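## Task

On the wooden shelf beside arm3, complete a three-level stack, bottom to top: the wooden block that has one big hole, then the small red wooden block, then the short length of square timber. Each piece rests on one of its long faces, sits about centred over the piece beneath it, and no piece overhangs the shelf's edges. All other objects must finish resting directly on the furniture they currently sit on. The attempt fails if any object taken from a furniture top ends up on the floor without a gripper holding it, or if any object goes into or beneath a piece of furniture, even while gripped. The stack must stand without robot support. At the end, open the gripper and move the arm away.

## Robot and tools

Robots: three identical i2rt Big YAM arms called arm1, arm2 and arm3. Each has six revolute joints, a two-finger gripper, and a wrist camera. Two fixed room cameras, room_a and room_b, watch the scene. Wrist cameras are arm1_cam_wrist, arm2_cam_wrist and arm3_cam_wrist. With joints 1 and 6 at zero and the hand level and pointing forward, the wrist camera rides on top of the hand looking toward the fingertips. The hand can reach roughly 1.0 m from the joint1 axis. A loose object may occasionally get nudged by an outside disturbance.

Frames: one shared scene frame, origin on the floor, +z up. The hand point is halfway between the fingertips; the hand's z axis runs along the fingers, and the fingers open and close along its y axis. Camera calibration lines give K, distortion D (OpenCV style), T_world_to_cam and pos_world in metres; these can be a little off, and wrist camera poses are derived from reported joint angles, so they carry extra error.

Tool execute_actions: argument actions is a list holding exactly one action object, or an empty list to just read state and images. The action object has optional keys arm1, arm2, arm3; each holds a joints object keyed by joint name. These are absolute joint-space targets, not offsets and not Cartesian poses. Units and ranges: joint1_rad -2.879 to 2.879 (rotates the whole arm about its base; positive is counter-clockwise viewed from above; 0 points the arm the way its foot faces). joint2_rad 0 to 3.141 (shoulder; 0 has the upper arm pointing back roughly horizontal; increasing lifts it up and forward). joint3_rad 0 to 3.019 (elbow; 0 is fully folded; increasing opens it). joint4_rad -1.692 to 1.57 (hand pitch; positive tips fingers up). joint5_rad -1.57 to 1.57 (sideways hand swing; positive toward the arm's right). joint6_rad -2.094 to 2.094 (hand roll; positive is clockwise seen from behind). gripper_m 0 to 0.093, fingertip separation in metres. Done tolerances: ±0.045, ±0.14, ±0.09, ±0.055, ±0.03, ±0.035 rad for joints 1 to 6 and ±0.003 m for the gripper. Optional cameras: a list of camera names, or all; [] returns no images. Unknown keys or out-of-range numbers cause the whole call to be rejected with nothing moving. All motions in one action begin together; each joint moves at its own speed, so the hand can sweep a wide path between postures. Joints or arms left out may still be driving toward earlier targets.

Tool wait: seconds from 0 to 10; sends nothing new and returns state and images like an empty action.

Tool zoom_image: camera (one of the five names) and region [x0, y0, x1, y1] in pixels of that camera's latest full image, top-left origin, at most 504 by 504.

Tool finished_scene: scene, the integer of the current scene; it ends the scene permanently and reports success, then gives the next task. Only call it once the stack stands on its own, the gripper is open and the arm has withdrawn.

Reading results: joint_positions gives current angles. joint_status tells how each commanded motion ended: reached; off_target (stopped short, possibly still pushing); contact_stop or time_out (the joint gives up its target and holds in place, though after time_out it may keep a nearby target and push on, which on_its_own will name); not_followed, meaning a safety check held back that arm's joint targets, usually with a cause line; the gripper part is still executed, and withheld targets may be retried on later actions. on_its_own lists joints not commanded this call; held at is the target, not the actual position. To relieve a pushing joint, command it to its reported position. Very small target changes may not move a joint at all. A pictures line names the cameras in image order.

Heat: holding loads or pushing warms motors. A MOTOR HOT line appears at 85 °C; at 100 °C an OVER-TEMPERATURE FAULT makes that arm go limp and fall, and its joints show limit_stop_at_motor_heat; resend targets after cooling. Some heat carries into the next scene.

Avoid: the arms do not stop on contact and can press hard, so approach tables and objects gently and do not grind into them. A hard squeeze between two robots ends the run and a hard collision may too; the self-collision check ignores fingers, gripper housings and wrist cameras and can react late, so keep arms apart yourself. Never let objects drop, slip, slam or reach the floor, and never place or move them inside or under furniture. If a result reports a stop, later motion calls in that same reply are skipped. Fewer and quicker motions are preferred.

Each tool is called after ">>>" as a command line: name --argument value for each argument, lists and objects as JSON in quotes; but a table of rows of numbers goes row by row, as --pt "numbers of a row", without its own name.

## Session

I'll start by looking at the current state of the scene.

>>> execute_actions --actions '[]'

Scene clock: 0.00 s.
arm1.joint_positions: joint1_rad=-0.477 joint2_rad=+0.359 joint3_rad=+1.393 joint4_rad=-1.486 joint5_rad=+0.005 joint6_rad=-0.634 gripper_m=+0.095
arm1.joint_status: not commanded
arm1.hand: x=+0.1260 y=+1.0239 z=+1.3840 quat_wxyz=(-0.364, +0.842, -0.094, -0.388) (m; scene frame)
arm2.joint_positions: joint1_rad=-0.319 joint2_rad=+0.477 joint3_rad=+1.486 joint4_rad=-1.398 joint5_rad=-0.241 joint6_rad=-0.253 gripper_m=+0.094
arm2.joint_status: not commanded
arm2.hand: x=-0.2747 y=+0.1689 z=+1.4609 quat_wxyz=(-0.175, +0.816, -0.140, -0.534) (m; scene frame)
arm3.joint_positions: joint1_rad=+0.409 joint2_rad=+0.625 joint3_rad=+1.685 joint4_rad=-1.562 joint5_rad=-0.099 joint6_rad=-0.083 gripper_m=+0.094
arm3.joint_status: not commanded
arm3.hand: x=+0.0684 y=-0.9463 z=+1.4102 quat_wxyz=(-0.488, +0.286, -0.810, -0.154) (m; scene frame)
pictures: arm1_cam_wrist, arm2_cam_wrist, arm3_cam_wrist, room_a, room_b
Images, in order (width x height): arm1_cam_wrist 896x504, arm2_cam_wrist 896x504, arm3_cam_wrist 896x504, room_a 896x504, room_b 896x504.

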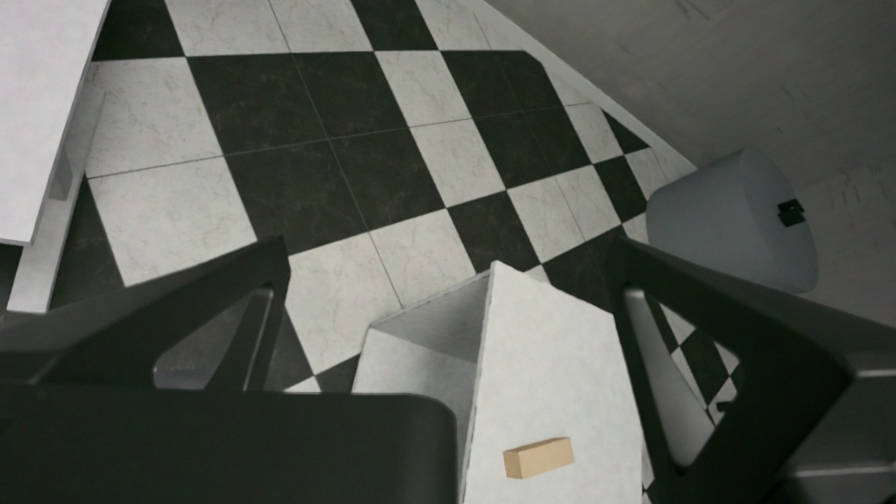

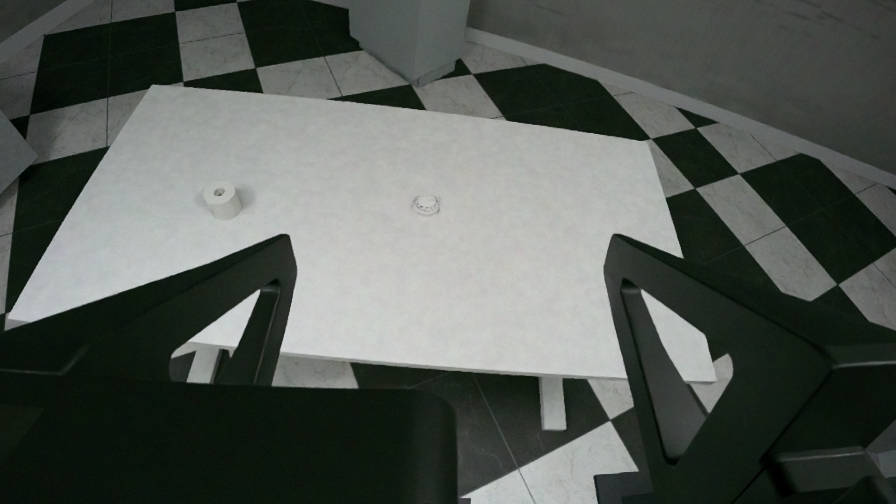

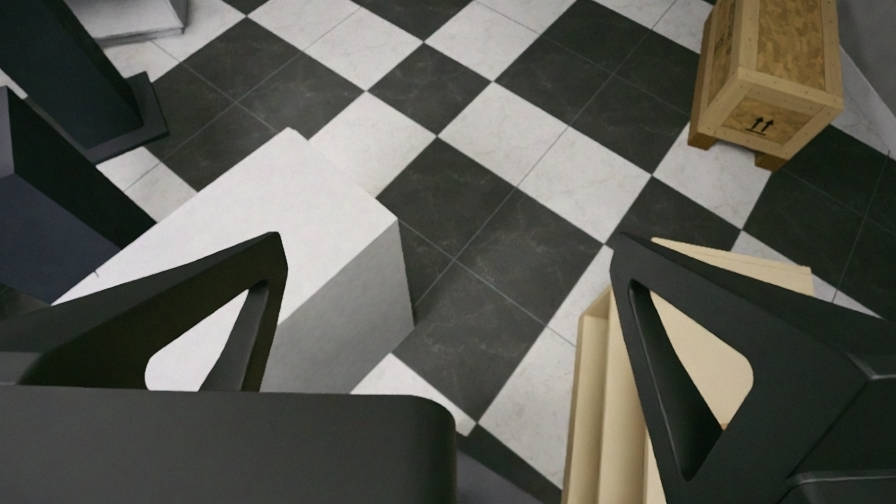

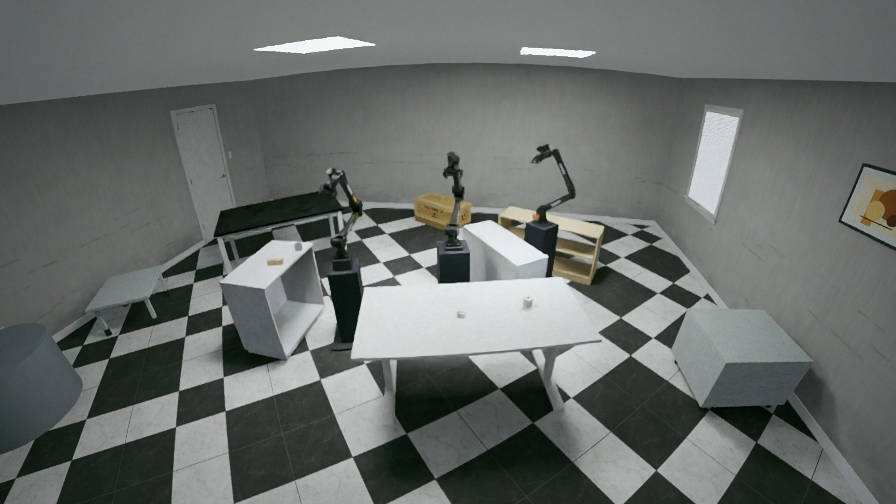

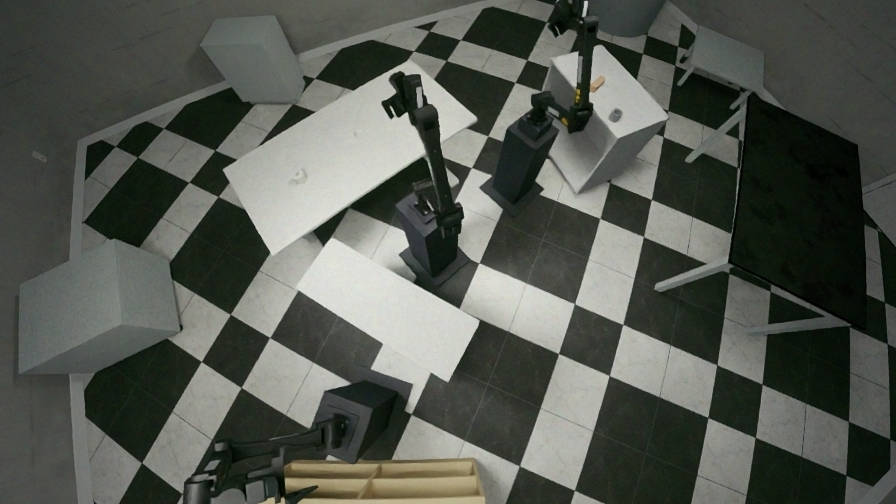

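>>> zoom_image --camera "room_a" --region '[200, 130, 650, 400]'

>>> zoom_image --camera "room_b" --region '[150, 300, 550, 504]'

>>> zoom_image --camera "room_b" --region '[450, 0, 750, 220]'

Region (200, 130, 650, 400) of room_a's 896x504 image, scaled by 1.120, with more detail than that image has; it fills the top 302 rows of this view, and the rest is white.

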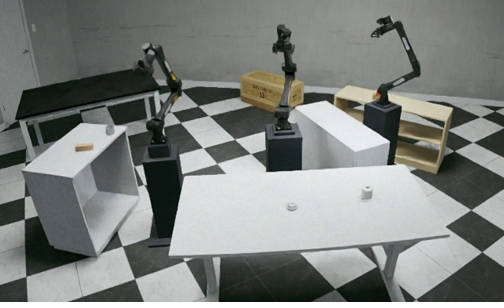

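Region (150, 300, 550, 504) of room_b's 896x504 image, scaled by 1.260, with more detail than that image has; it fills the top 257 rows of this view, and the rest is white.

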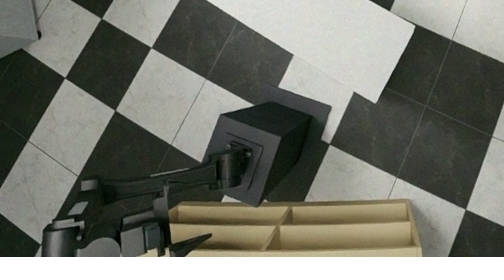

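Region (450, 0, 750, 220) of room_b's 896x504 image, scaled by 1.680, with more detail than that image has; it fills the top 370 rows of this view, and the rest is white.

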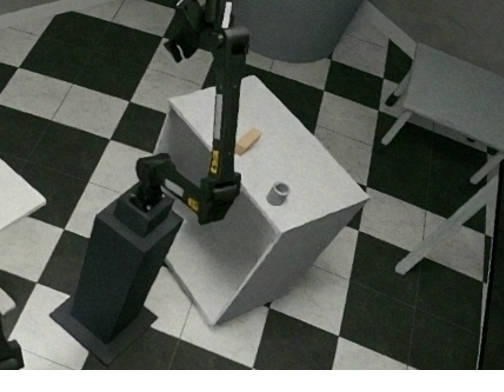

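>>> zoom_image --camera "room_a" --region '[470, 130, 630, 300]'

>>> zoom_image --camera "room_a" --region '[210, 150, 390, 370]'

>>> zoom_image --camera "room_a" --region '[340, 140, 620, 370]'

Region (470, 130, 630, 300) of room_a's 896x504 image, scaled by 2.965, with more detail than that image has; it fills the left 474 columns of this view, and the rest is white.

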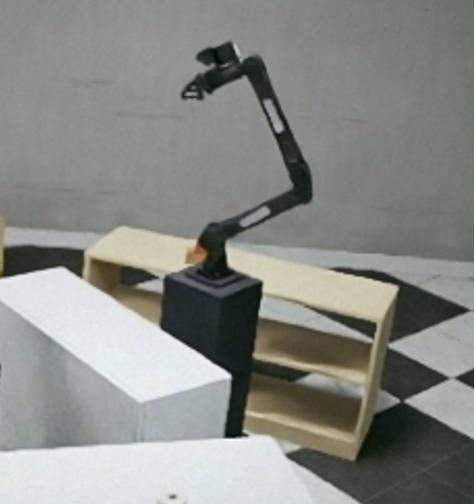

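Region (210, 150, 390, 370) of room_a's 896x504 image, scaled by 2.291, with more detail than that image has; it fills the left 412 columns of this view, and the rest is white.

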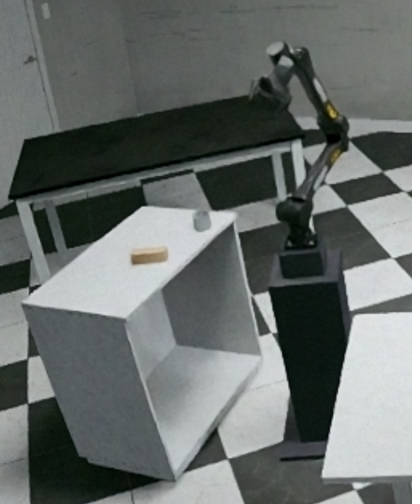

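Region (340, 140, 620, 370) of room_a's 896x504 image, scaled by 1.800, with more detail than that image has; it fills the top 414 rows of this view, and the rest is white.

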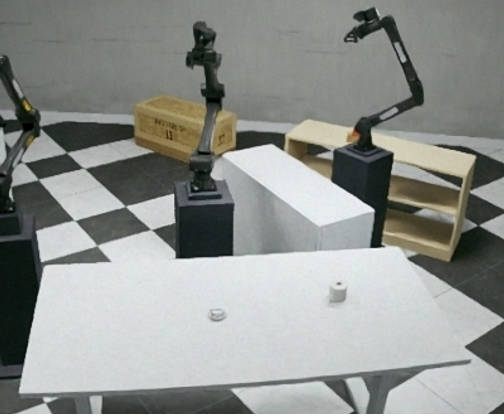

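>>> zoom_image --camera "room_b" --region '[200, 40, 520, 400]'

>>> zoom_image --camera "room_b" --region '[170, 380, 370, 504]'

>>> zoom_image --camera "arm3_cam_wrist" --region '[540, 200, 896, 504]'

Region (200, 40, 520, 400) of room_b's 896x504 image, scaled by 1.400, with more detail than that image has.

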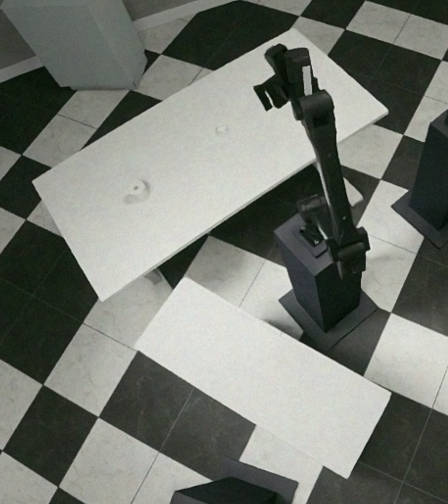

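Region (170, 380, 370, 504) of room_b's 896x504 image, scaled by 2.520, with more detail than that image has; it fills the top 312 rows of this view, and the rest is white.

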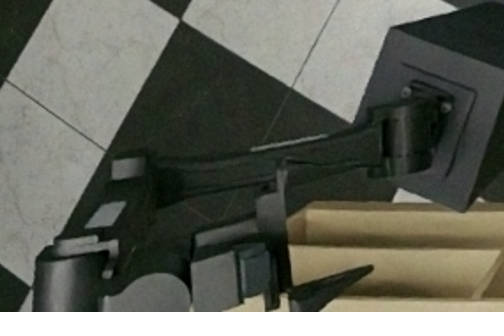

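Region (540, 200, 896, 504) of arm3_cam_wrist's 896x504 image, scaled by 1.416, with more detail than that image has; it fills the top 430 rows of this view, and the rest is white.

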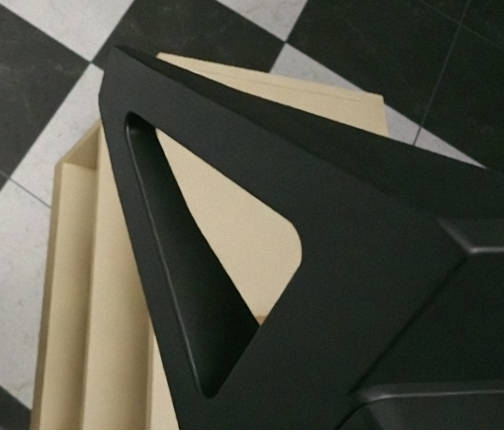

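>>> execute_actions --actions '[{"arm1": {"joints": {"joint1_rad": -1.70, "joint2_rad": 0.9, "joint3_rad": 1.0, "joint4_rad": -0.6, "joint5_rad": 0.0, "joint6_rad": 0.0}}, "arm2": {"joints": {"joint1_rad": 0.0, "joint2_rad": 1.3, "joint3_rad": 1.3, "joint4_rad": -0.9, "joint5_rad": 0.0, "joint6_rad": 0.0}}, "arm3": {"joints": {"joint1_rad": -0.96, "joint2_rad": 0.9, "joint3_rad": 1.0, "joint4_rad": -1.0, "joint5_rad": 0.0, "joint6_rad": 0.0}}}]'

Scene clock: 121.67 s.
arm1.joint_positions: joint1_rad=-1.697 joint2_rad=+0.909 joint3_rad=+0.973 joint4_rad=-0.629 joint5_rad=-0.001 joint6_rad=-0.016 gripper_m=+0.095
arm1.joint_status: all done
arm1.hand: x=+0.4053 y=+1.3201 z=+1.2023 quat_wxyz=(-0.419, +0.450, -0.750, -0.244) (m; scene frame)
arm2.joint_positions: joint1_rad=-0.005 joint2_rad=+1.313 joint3_rad=+1.291 joint4_rad=-0.916 joint5_rad=-0.002 joint6_rad=-0.013 gripper_m=+0.094
arm2.joint_status: all done
arm2.hand: x=-0.6132 y=+0.3174 z=+1.1712 quat_wxyz=(-0.064, +0.929, -0.200, -0.304) (m; scene frame)
arm3.joint_positions: joint1_rad=-0.955 joint2_rad=+0.900 joint3_rad=+0.994 joint4_rad=-1.022 joint5_rad=+0.000 joint6_rad=-0.010 gripper_m=+0.094
arm3.joint_status: all done
arm3.hand: x=+0.1924 y=-1.3117 z=+1.0972 quat_wxyz=(-0.291, -0.378, -0.870, +0.128) (m; scene frame)
pictures: arm1_cam_wrist, arm2_cam_wrist, arm3_cam_wrist, room_a, room_b
camera_calibration (this result's frames):
arm1_cam_wrist: T_world_to_cam=[[0.885265, -0.464108, 0.0301701, 0.215199], [-0.416568, -0.820089, -0.392332, 1.735], [0.206826, 0.334749, -0.919329, 0.699269], [0, 0, 0, 1]] pos_world=[0.387611, 1.28865, 1.31706]
arm2_cam_wrist: T_world_to_cam=[[0.424957, 0.905072, -0.0159901, -0.00642967], [0.905106, -0.425113, -0.0078934, 0.702189], [-0.0139417, -0.0111184, -0.999841, 1.29191], [0, 0, 0, 1]] pos_world=[-0.614812, 0.318693, 1.29714]
arm3_cam_wrist: T_world_to_cam=[[-0.721497, -0.692417, 0.000195546, -0.771687], [-0.692383, 0.721459, -0.0101681, 1.09317], [0.00689947, -0.00747163, -0.999948, 1.21469], [0, 0, 0, 1]] pos_world=[0.19174, -1.31393, 1.22589]
Images, in order (width x height): arm1_cam_wrist 896x504, arm2_cam_wrist 896x504, arm3_cam_wrist 896x504, room_a 896x504, room_b 896x504.

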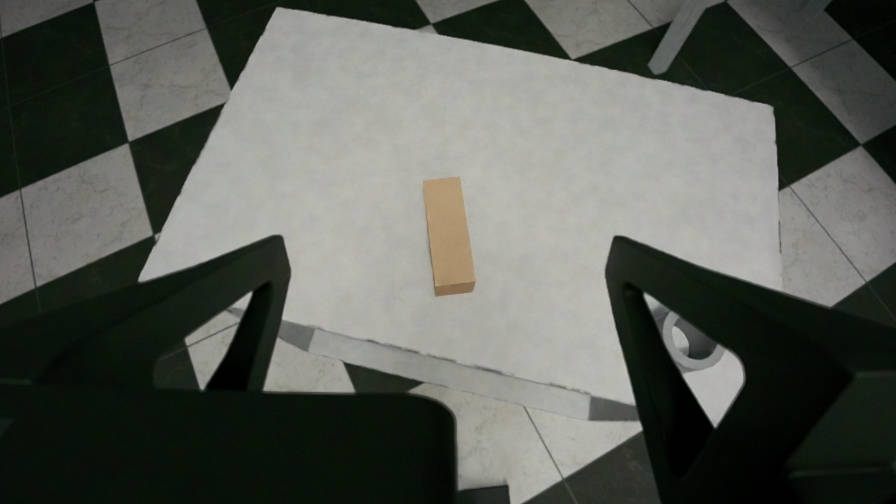

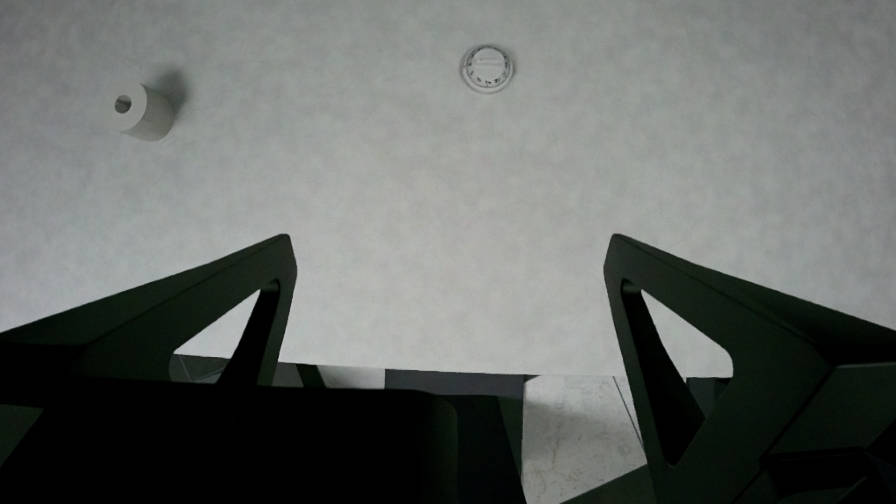

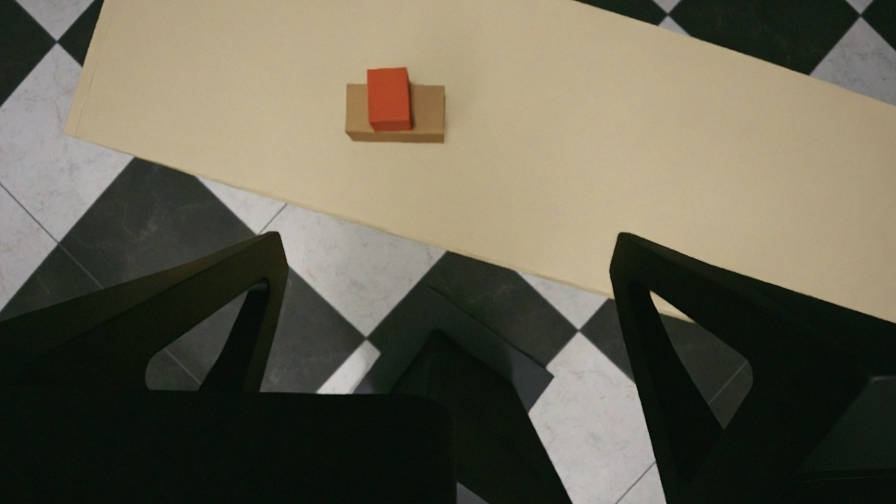

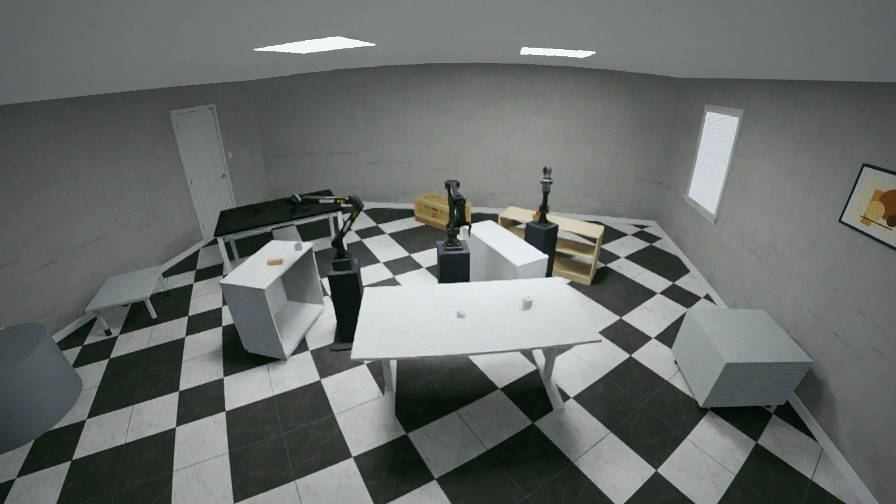

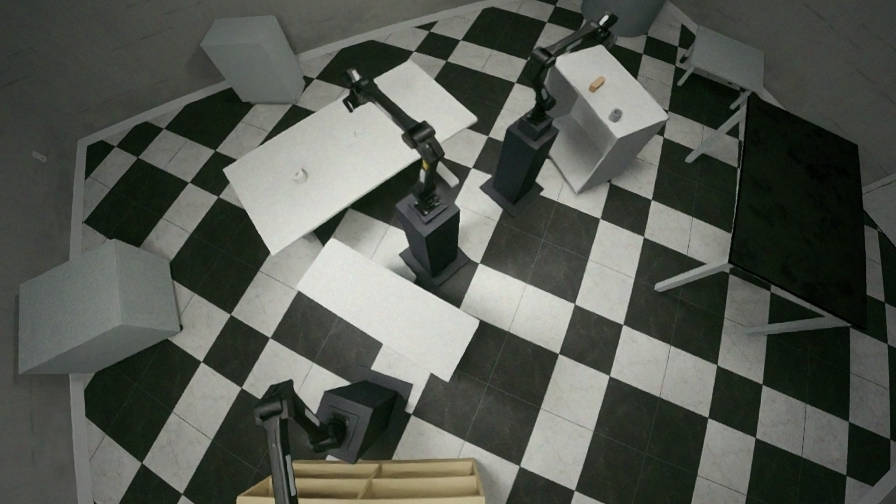

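>>> zoom_image --camera "arm3_cam_wrist" --region '[300, 40, 500, 180]'

>>> zoom_image --camera "arm1_cam_wrist" --region '[380, 150, 520, 320]'

>>> zoom_image --camera "room_a" --region '[500, 190, 580, 240]'

Region (300, 40, 500, 180) of arm3_cam_wrist's 896x504 image, scaled by 2.520, with more detail than that image has; it fills the top 353 rows of this view, and the rest is white.

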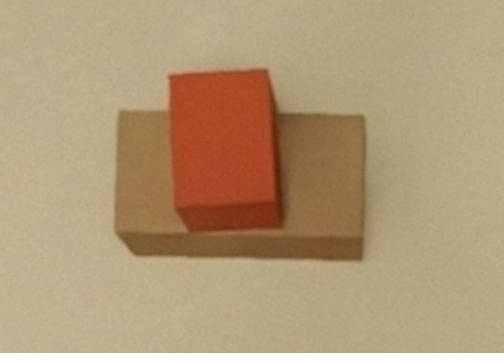

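Region (380, 150, 520, 320) of arm1_cam_wrist's 896x504 image, scaled by 2.965, with more detail than that image has; it fills the left 415 columns of this view, and the rest is white.

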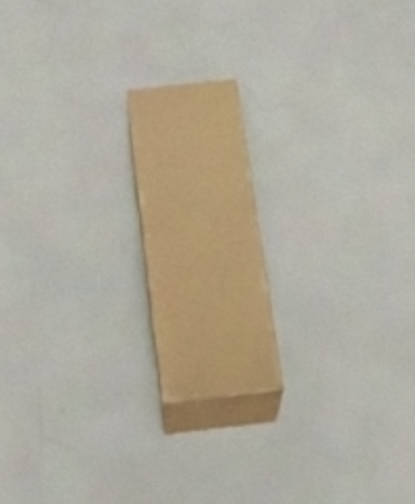

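Region (500, 190, 580, 240) of room_a's 896x504 image, scaled by 6.300, with more detail than that image has; it fills the top 315 rows of this view, and the rest is white.

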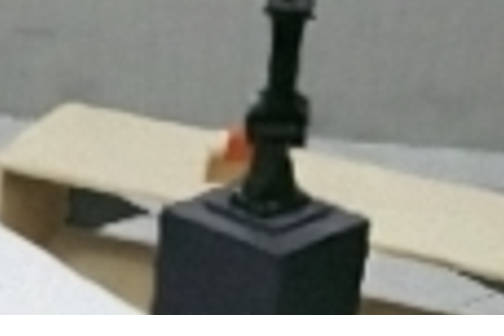

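>>> execute_actions --actions '[{"arm1": {"joints": {"joint2_rad": 1.2}}, "arm2": {"joints": {"joint4_rad": -1.55}}, "arm3": {"joints": {"joint3_rad": 1.45}}}]' --cameras '["arm1_cam_wrist"]'

Scene clock: 231.40 s.
arm1.joint_positions: joint1_rad=-1.697 joint2_rad=+1.219 joint3_rad=+0.973 joint4_rad=-0.623 joint5_rad=-0.001 joint6_rad=-0.016 gripper_m=+0.095
arm1.joint_status: all done
arm1.hand: x=+0.4312 y=+1.3671 z=+1.0675 quat_wxyz=(-0.300, +0.483, -0.804, -0.175) (m; scene frame)
arm2.joint_positions: joint1_rad=-0.005 joint2_rad=+1.313 joint3_rad=+1.291 joint4_rad=-1.541 joint5_rad=-0.002 joint6_rad=-0.013 gripper_m=+0.094
arm2.joint_status: all done
arm2.hand: x=-0.4831 y=+0.2564 z=+1.1239 quat_wxyz=(+0.005, +0.978, -0.210, -0.004) (m; scene frame)
arm3.joint_positions: joint1_rad=-0.955 joint2_rad=+0.897 joint3_rad=+1.410 joint4_rad=-1.015 joint5_rad=+0.000 joint6_rad=-0.010 gripper_m=+0.094
arm3.joint_status: all done
arm3.hand: x=+0.2044 y=-1.3257 z=+1.3271 quat_wxyz=(-0.468, -0.342, -0.788, +0.207) (m; scene frame)
pictures: arm1_cam_wrist
camera_calibration (this result's frames):
arm1_cam_wrist: T_world_to_cam=[[0.889111, -0.457174, 0.0217482, 0.216007], [-0.45311, -0.885924, -0.0991485, 1.52424], [0.0645953, 0.0782998, -0.994835, 1.04677], [0, 0, 0, 1]] pos_world=[0.430975, 1.36715, 1.18779]
Images, in order (width x height): arm1_cam_wrist 896x504.

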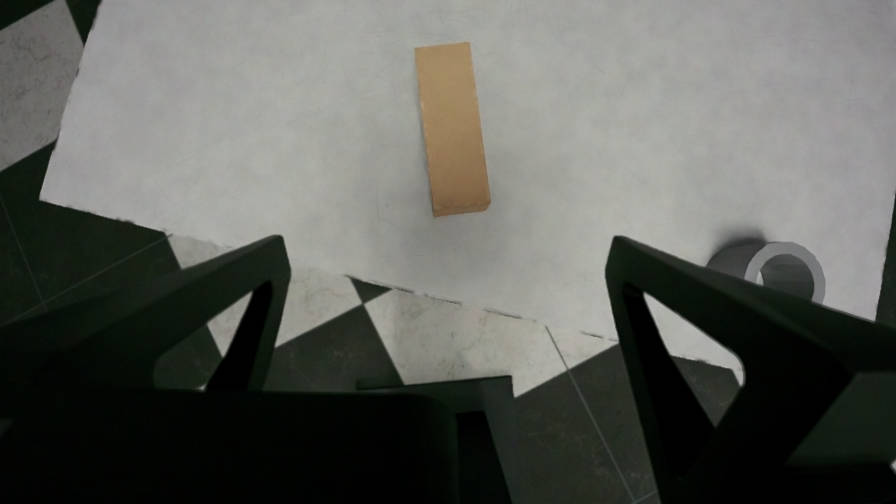

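>>> zoom_image --camera "arm1_cam_wrist" --region '[380, 20, 540, 240]'

Region (380, 20, 540, 240) of arm1_cam_wrist's 896x504 image, scaled by 2.291, with more detail than that image has; it fills the left 367 columns of this view, and the rest is white.

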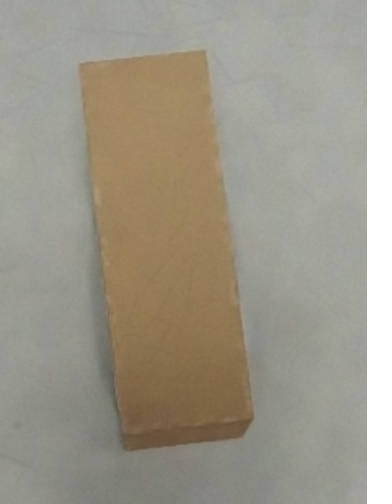

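>>> zoom_image --camera "room_a" --region '[340, 260, 620, 380]'

>>> execute_actions --actions '[{"arm1": {"joints": {"joint1_rad": -1.706, "joint2_rad": 1.98, "joint3_rad": 1.77, "joint4_rad": -1.324, "joint5_rad": 0.0, "joint6_rad": -0.16}}, "arm2": {"joints": {"joint1_rad": -0.55, "joint2_rad": 1.3, "joint3_rad": 1.3, "joint4_rad": -1.0}}, "arm3": {"joints": {"joint1_rad": -0.96, "joint2_rad": 1.2, "joint3_rad": 1.2, "joint4_rad": -0.9}}}]'

This scene's latest camera images include none from room_a. They are from: arm1_cam_wrist. Call execute_actions without "cameras", or with room_a in "cameras", to get its image.

Scene clock: 353.00 s.
arm1.joint_positions: joint1_rad=-1.697 joint2_rad=+1.985 joint3_rad=+1.717 joint4_rad=-1.308 joint5_rad=-0.001 joint6_rad=-0.144 gripper_m=+0.095
arm1.joint_status: all done
arm1.hand: x=+0.4892 y=+1.4722 z=+0.9423 quat_wxyz=(+0.000, +0.569, -0.823, -0.001) (m; scene frame)
arm2.joint_positions: joint1_rad=-0.554 joint2_rad=+1.313 joint3_rad=+1.291 joint4_rad=-1.015 joint5_rad=+0.001 joint6_rad=-0.011 gripper_m=+0.094
arm2.joint_status: all done
arm2.hand: x=-0.4184 y=+0.5136 z=+1.1555 quat_wxyz=(-0.122, +0.853, -0.452, -0.231) (m; scene frame)
arm3.joint_positions: joint1_rad=-0.955 joint2_rad=+1.199 joint3_rad=+1.158 joint4_rad=-0.916 joint5_rad=+0.000 joint6_rad=-0.010 gripper_m=+0.094
arm3.joint_status: all done
arm3.hand: x=+0.2623 y=-1.3878 z=+1.0809 quat_wxyz=(-0.279, -0.379, -0.874, +0.123) (m; scene frame)
pictures: arm1_cam_wrist, arm2_cam_wrist, arm3_cam_wrist, room_a, room_b
camera_calibration (this result's frames):
arm1_cam_wrist: T_world_to_cam=[[0.943181, -0.332263, -0.00329407, 0.0284158], [-0.271, -0.774937, 0.570992, 0.747245], [-0.192272, -0.537656, -0.820949, 1.77881], [0, 0, 0, 1]] pos_world=[0.517718, 1.5449, 1.03374]
arm2_cam_wrist: T_world_to_cam=[[0.836677, 0.547564, -0.0120745, 0.0842671], [0.546041, -0.832232, 0.0960657, 0.547893], [0.0425533, -0.0869691, -0.995302, 1.33846], [0, 0, 0, 1]] pos_world=[-0.426632, 0.526237, 1.28055]
arm3_cam_wrist: T_world_to_cam=[[-0.721444, -0.692472, -0.000453631, -0.773369], [-0.692361, 0.721316, 0.0184339, 1.16526], [-0.0124377, 0.0136131, -0.99983, 1.23148], [0, 0, 0, 1]] pos_world=[0.264153, -1.39282, 1.20944]
Images, in order (width x height): arm1_cam_wrist 896x504, arm2_cam_wrist 896x504, arm3_cam_wrist 896x504, room_a 896x504, room_b 896x504.

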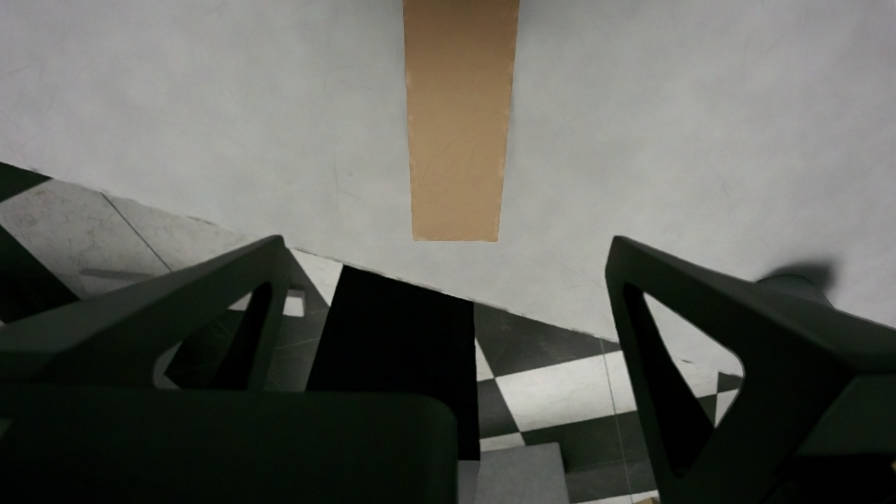

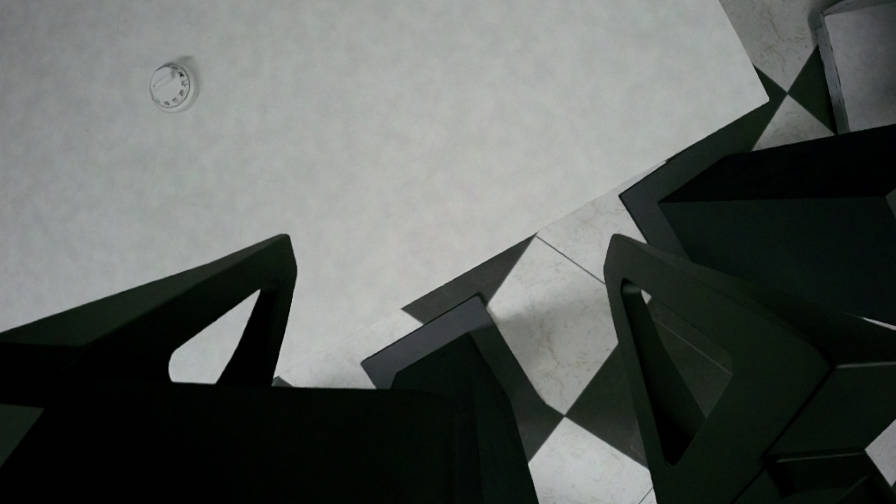

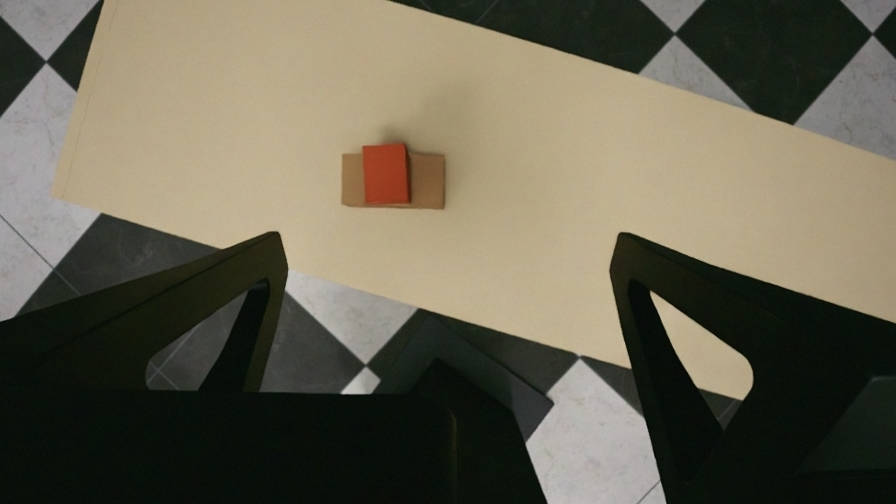

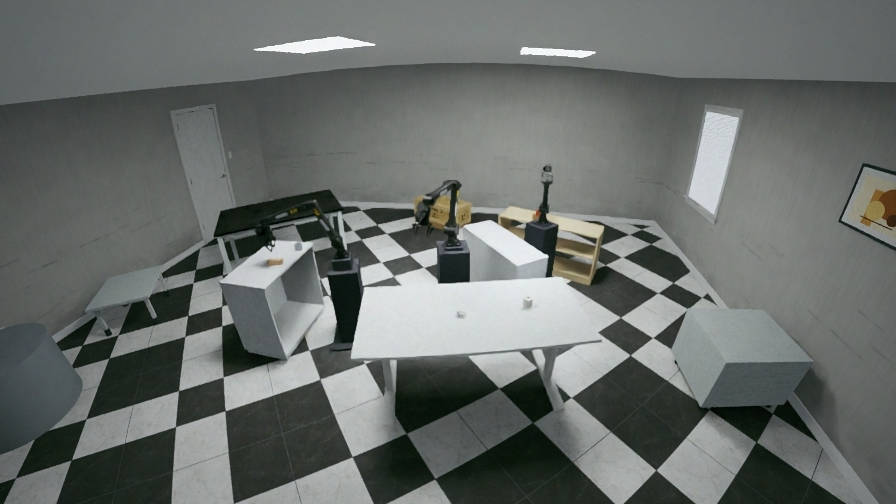

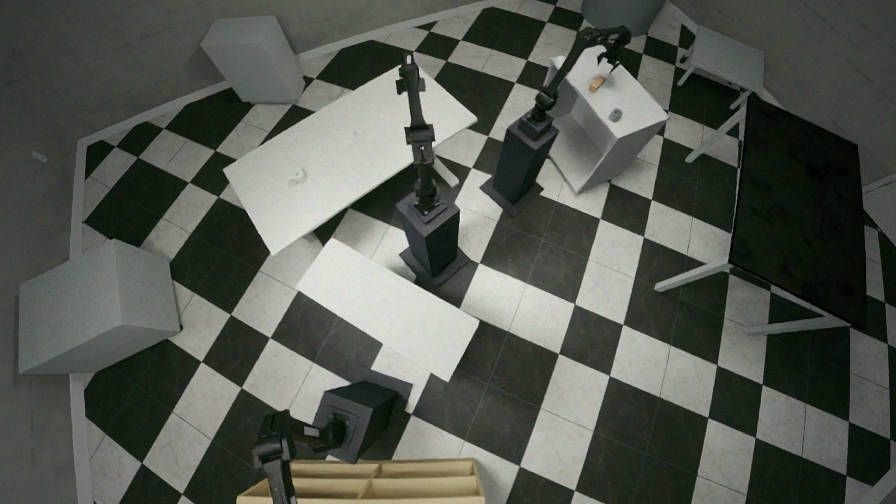

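>>> execute_actions --actions '[{"arm1": {"joints": {"joint1_rad": -1.72, "joint2_rad": 2.05, "joint3_rad": 1.69, "joint4_rad": -1.17}}}]' --cameras '["arm1_cam_wrist", "room_a", "room_b"]'

Scene clock: 409.37 s.
arm1.joint_positions: joint1_rad=-1.713 joint2_rad=+2.037 joint3_rad=+1.689 joint4_rad=-1.189 joint5_rad=-0.001 joint6_rad=-0.145 gripper_m=+0.095
arm1.joint_status: all done
arm1.hand: x=+0.5057 y=+1.4821 z=+0.9023 quat_wxyz=(-0.018, +0.562, -0.827, -0.010) (m; scene frame)
arm2.joint_positions: joint1_rad=-0.554 joint2_rad=+1.313 joint3_rad=+1.291 joint4_rad=-1.015 joint5_rad=+0.001 joint6_rad=-0.011 gripper_m=+0.094
arm2.joint_status: not commanded
arm2.hand: x=-0.4184 y=+0.5136 z=+1.1555 quat_wxyz=(-0.122, +0.853, -0.452, -0.231) (m; scene frame)
arm3.joint_positions: joint1_rad=-0.955 joint2_rad=+1.199 joint3_rad=+1.158 joint4_rad=-0.916 joint5_rad=+0.000 joint6_rad=-0.010 gripper_m=+0.094
arm3.joint_status: not commanded
arm3.hand: x=+0.2623 y=-1.3878 z=+1.0809 quat_wxyz=(-0.279, -0.379, -0.874, +0.123) (m; scene frame)
pictures: arm1_cam_wrist, room_a, room_b
camera_calibration (this result's frames):
arm1_cam_wrist: T_world_to_cam=[[0.937992, -0.346642, 0.00313728, 0.0341153], [-0.293618, -0.789637, 0.53876, 0.844579], [-0.184279, -0.506274, -0.842454, 1.72331], [0, 0, 0, 1]] pos_world=[0.533554, 1.5512, 0.996674]
Images, in order (width x height): arm1_cam_wrist 896x504, room_a 896x504, room_b 896x504.

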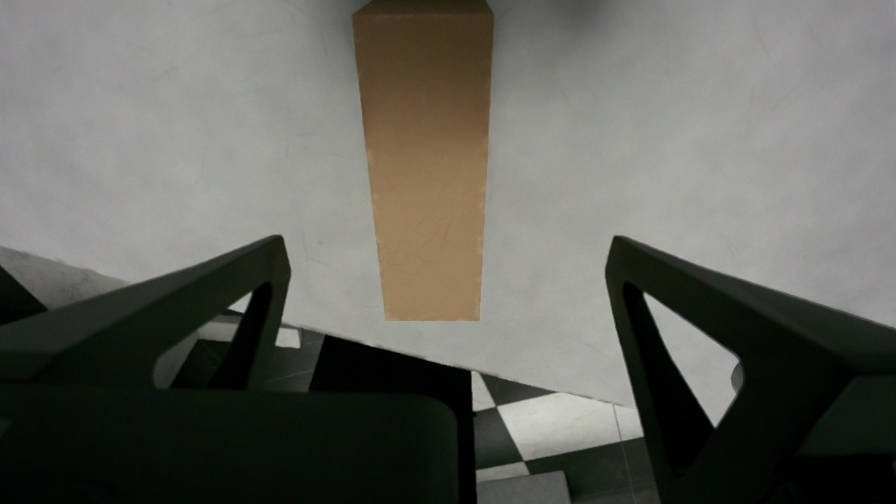

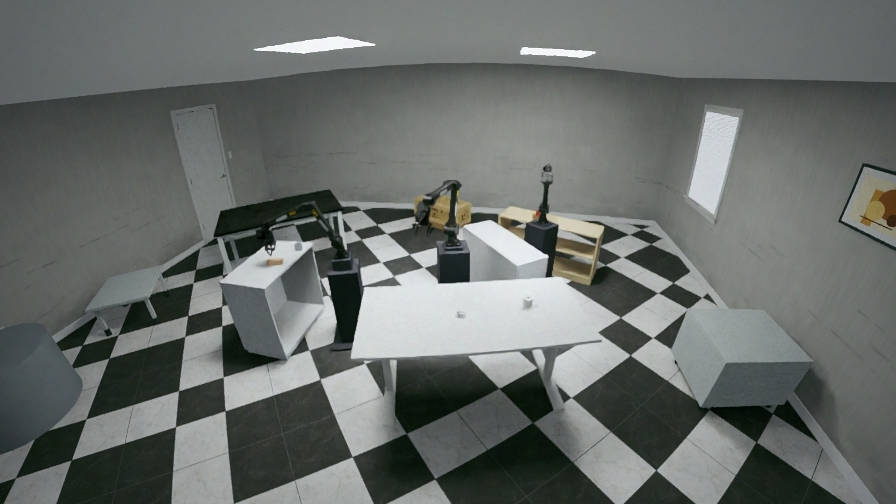

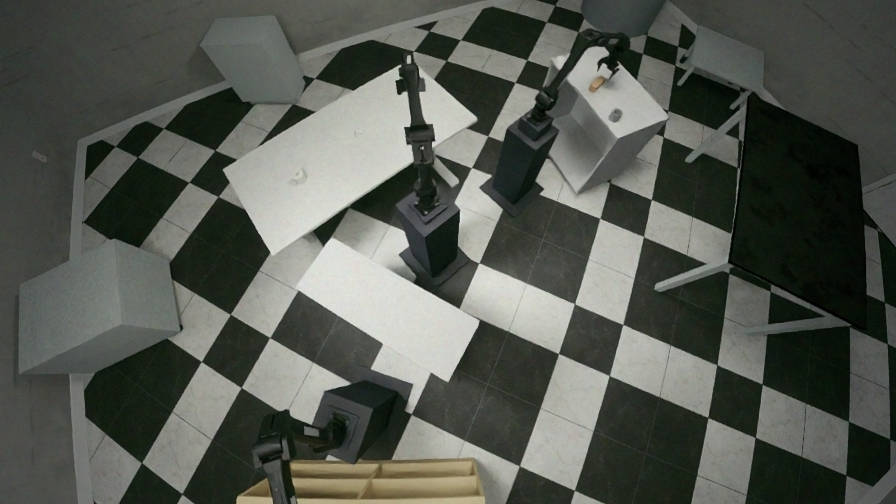

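>>> zoom_image --camera "arm1_cam_wrist" --region '[330, 0, 530, 340]'

Region (330, 0, 530, 340) of arm1_cam_wrist's 896x504 image, scaled by 1.482, with more detail than that image has; it fills the left 296 columns of this view, and the rest is white.

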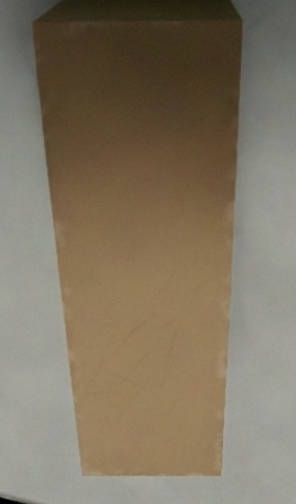

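>>> execute_actions --actions '[{"arm1": {"joints": {"joint1_rad": -1.697, "joint2_rad": 2.10, "joint3_rad": 1.657, "joint4_rad": -1.12}}}]' --cameras '["arm1_cam_wrist", "room_a"]'

Scene clock: 452.33 s.
arm1.joint_positions: joint1_rad=-1.707 joint2_rad=+2.086 joint3_rad=+1.655 joint4_rad=-1.139 joint5_rad=-0.001 joint6_rad=-0.145 gripper_m=+0.095
arm1.joint_status: all done
arm1.hand: x=+0.5004 y=+1.4795 z=+0.8610 quat_wxyz=(-0.003, +0.565, -0.825, -0.002) (m; scene frame)
arm2.joint_positions: joint1_rad=-0.554 joint2_rad=+1.313 joint3_rad=+1.291 joint4_rad=-1.015 joint5_rad=+0.001 joint6_rad=-0.011 gripper_m=+0.094
arm2.joint_status: not commanded
arm2.hand: x=-0.4184 y=+0.5136 z=+1.1555 quat_wxyz=(-0.122, +0.853, -0.452, -0.231) (m; scene frame)
arm3.joint_positions: joint1_rad=-0.955 joint2_rad=+1.199 joint3_rad=+1.158 joint4_rad=-0.916 joint5_rad=+0.000 joint6_rad=-0.010 gripper_m=+0.094
arm3.joint_status: not commanded
arm3.hand: x=+0.2623 y=-1.3878 z=+1.0809 quat_wxyz=(-0.279, -0.379, -0.874, +0.123) (m; scene frame)
pictures: arm1_cam_wrist, room_a
camera_calibration (this result's frames):
arm1_cam_wrist: T_world_to_cam=[[0.939846, -0.34159, -0.00234766, 0.0346549], [-0.280351, -0.775244, 0.566039, 0.811749], [-0.195173, -0.531331, -0.824375, 1.71323], [0, 0, 0, 1]] pos_world=[0.529381, 1.55143, 0.952942]
Images, in order (width x height): arm1_cam_wrist 896x504, room_a 896x504.

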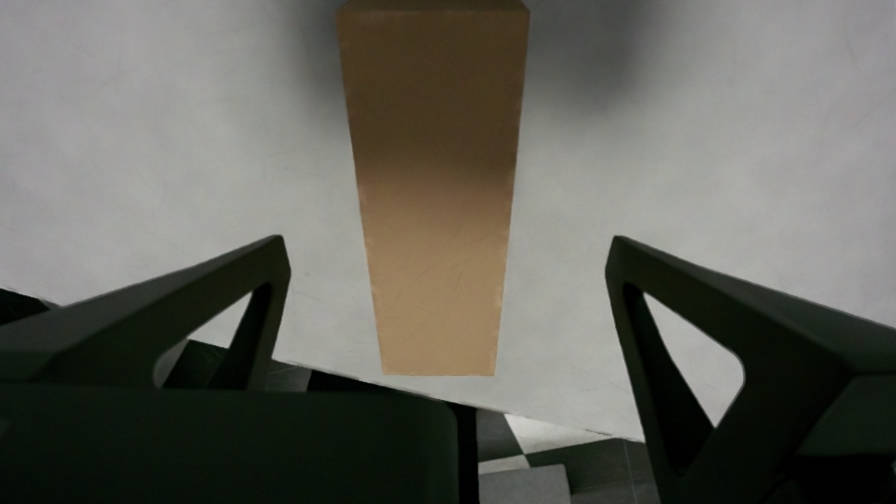

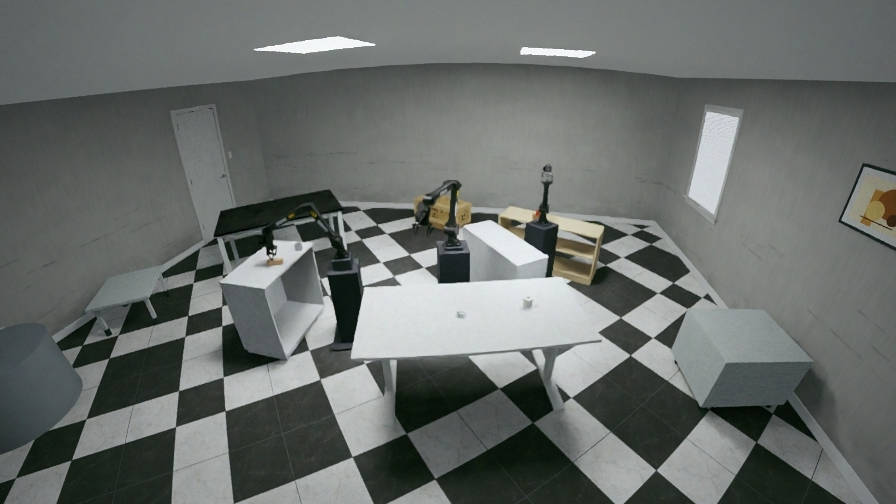

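>>> zoom_image --camera "arm1_cam_wrist" --region '[260, 0, 640, 400]'

>>> zoom_image --camera "room_a" --region '[230, 200, 330, 290]'

Region (260, 0, 640, 400) of arm1_cam_wrist's 896x504 image, scaled by 1.260, with more detail than that image has; it fills the left 479 columns of this view, and the rest is white.

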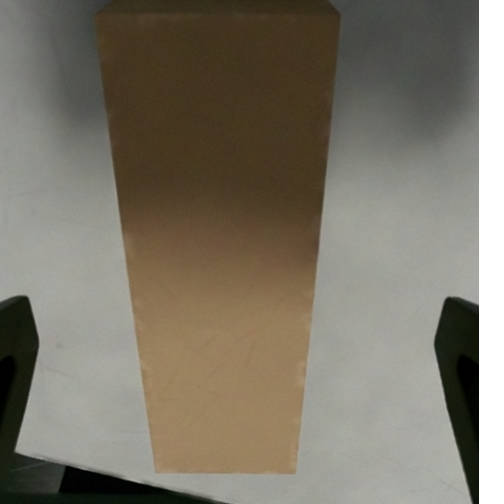

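Region (230, 200, 330, 290) of room_a's 896x504 image, scaled by 5.040, with more detail than that image has; it fills the top 454 rows of this view, and the rest is white.

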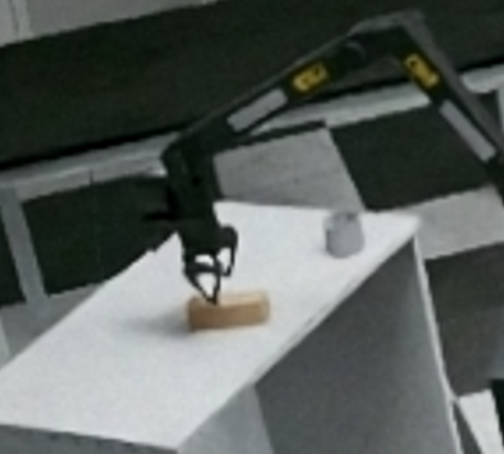

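>>> execute_actions --actions '[{"arm1": {"joints": {"joint2_rad": 2.158, "joint3_rad": 1.615, "joint4_rad": -1.018}}}]' --cameras '["arm1_cam_wrist", "room_a"]'

Scene clock: 476.87 s.
arm1.joint_positions: joint1_rad=-1.707 joint2_rad=+2.148 joint3_rad=+1.612 joint4_rad=-1.036 joint5_rad=-0.001 joint6_rad=-0.145 gripper_m=+0.095
arm1.joint_status: all done
arm1.hand: x=+0.4999 y=+1.4787 z=+0.8099 quat_wxyz=(-0.002, +0.565, -0.825, -0.002) (m; scene frame)
arm2.joint_positions: joint1_rad=-0.554 joint2_rad=+1.313 joint3_rad=+1.291 joint4_rad=-1.015 joint5_rad=+0.001 joint6_rad=-0.011 gripper_m=+0.094
arm2.joint_status: not commanded
arm2.hand: x=-0.4184 y=+0.5136 z=+1.1555 quat_wxyz=(-0.122, +0.853, -0.452, -0.231) (m; scene frame)
arm3.joint_positions: joint1_rad=-0.955 joint2_rad=+1.199 joint3_rad=+1.158 joint4_rad=-0.916 joint5_rad=+0.000 joint6_rad=-0.010 gripper_m=+0.094
arm3.joint_status: not commanded
arm3.hand: x=+0.2623 y=-1.3878 z=+1.0809 quat_wxyz=(-0.279, -0.379, -0.874, +0.123) (m; scene frame)
pictures: arm1_cam_wrist, room_a
camera_calibration (this result's frames):
arm1_cam_wrist: T_world_to_cam=[[0.939845, -0.341592, -0.0026015, 0.0349407], [-0.279924, -0.774492, 0.567278, 0.837602], [-0.195793, -0.532425, -0.823522, 1.6718], [0, 0, 0, 1]] pos_world=[0.528953, 1.55076, 0.901703]
Images, in order (width x height): arm1_cam_wrist 896x504, room_a 896x504.

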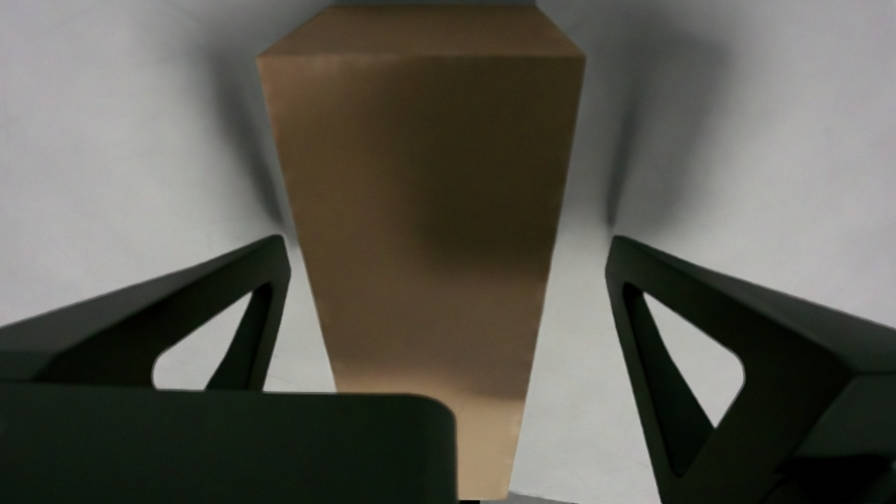

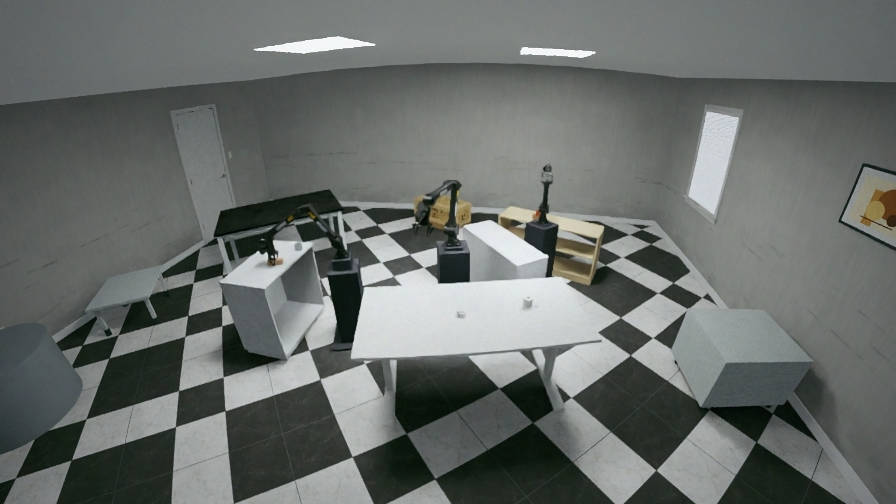

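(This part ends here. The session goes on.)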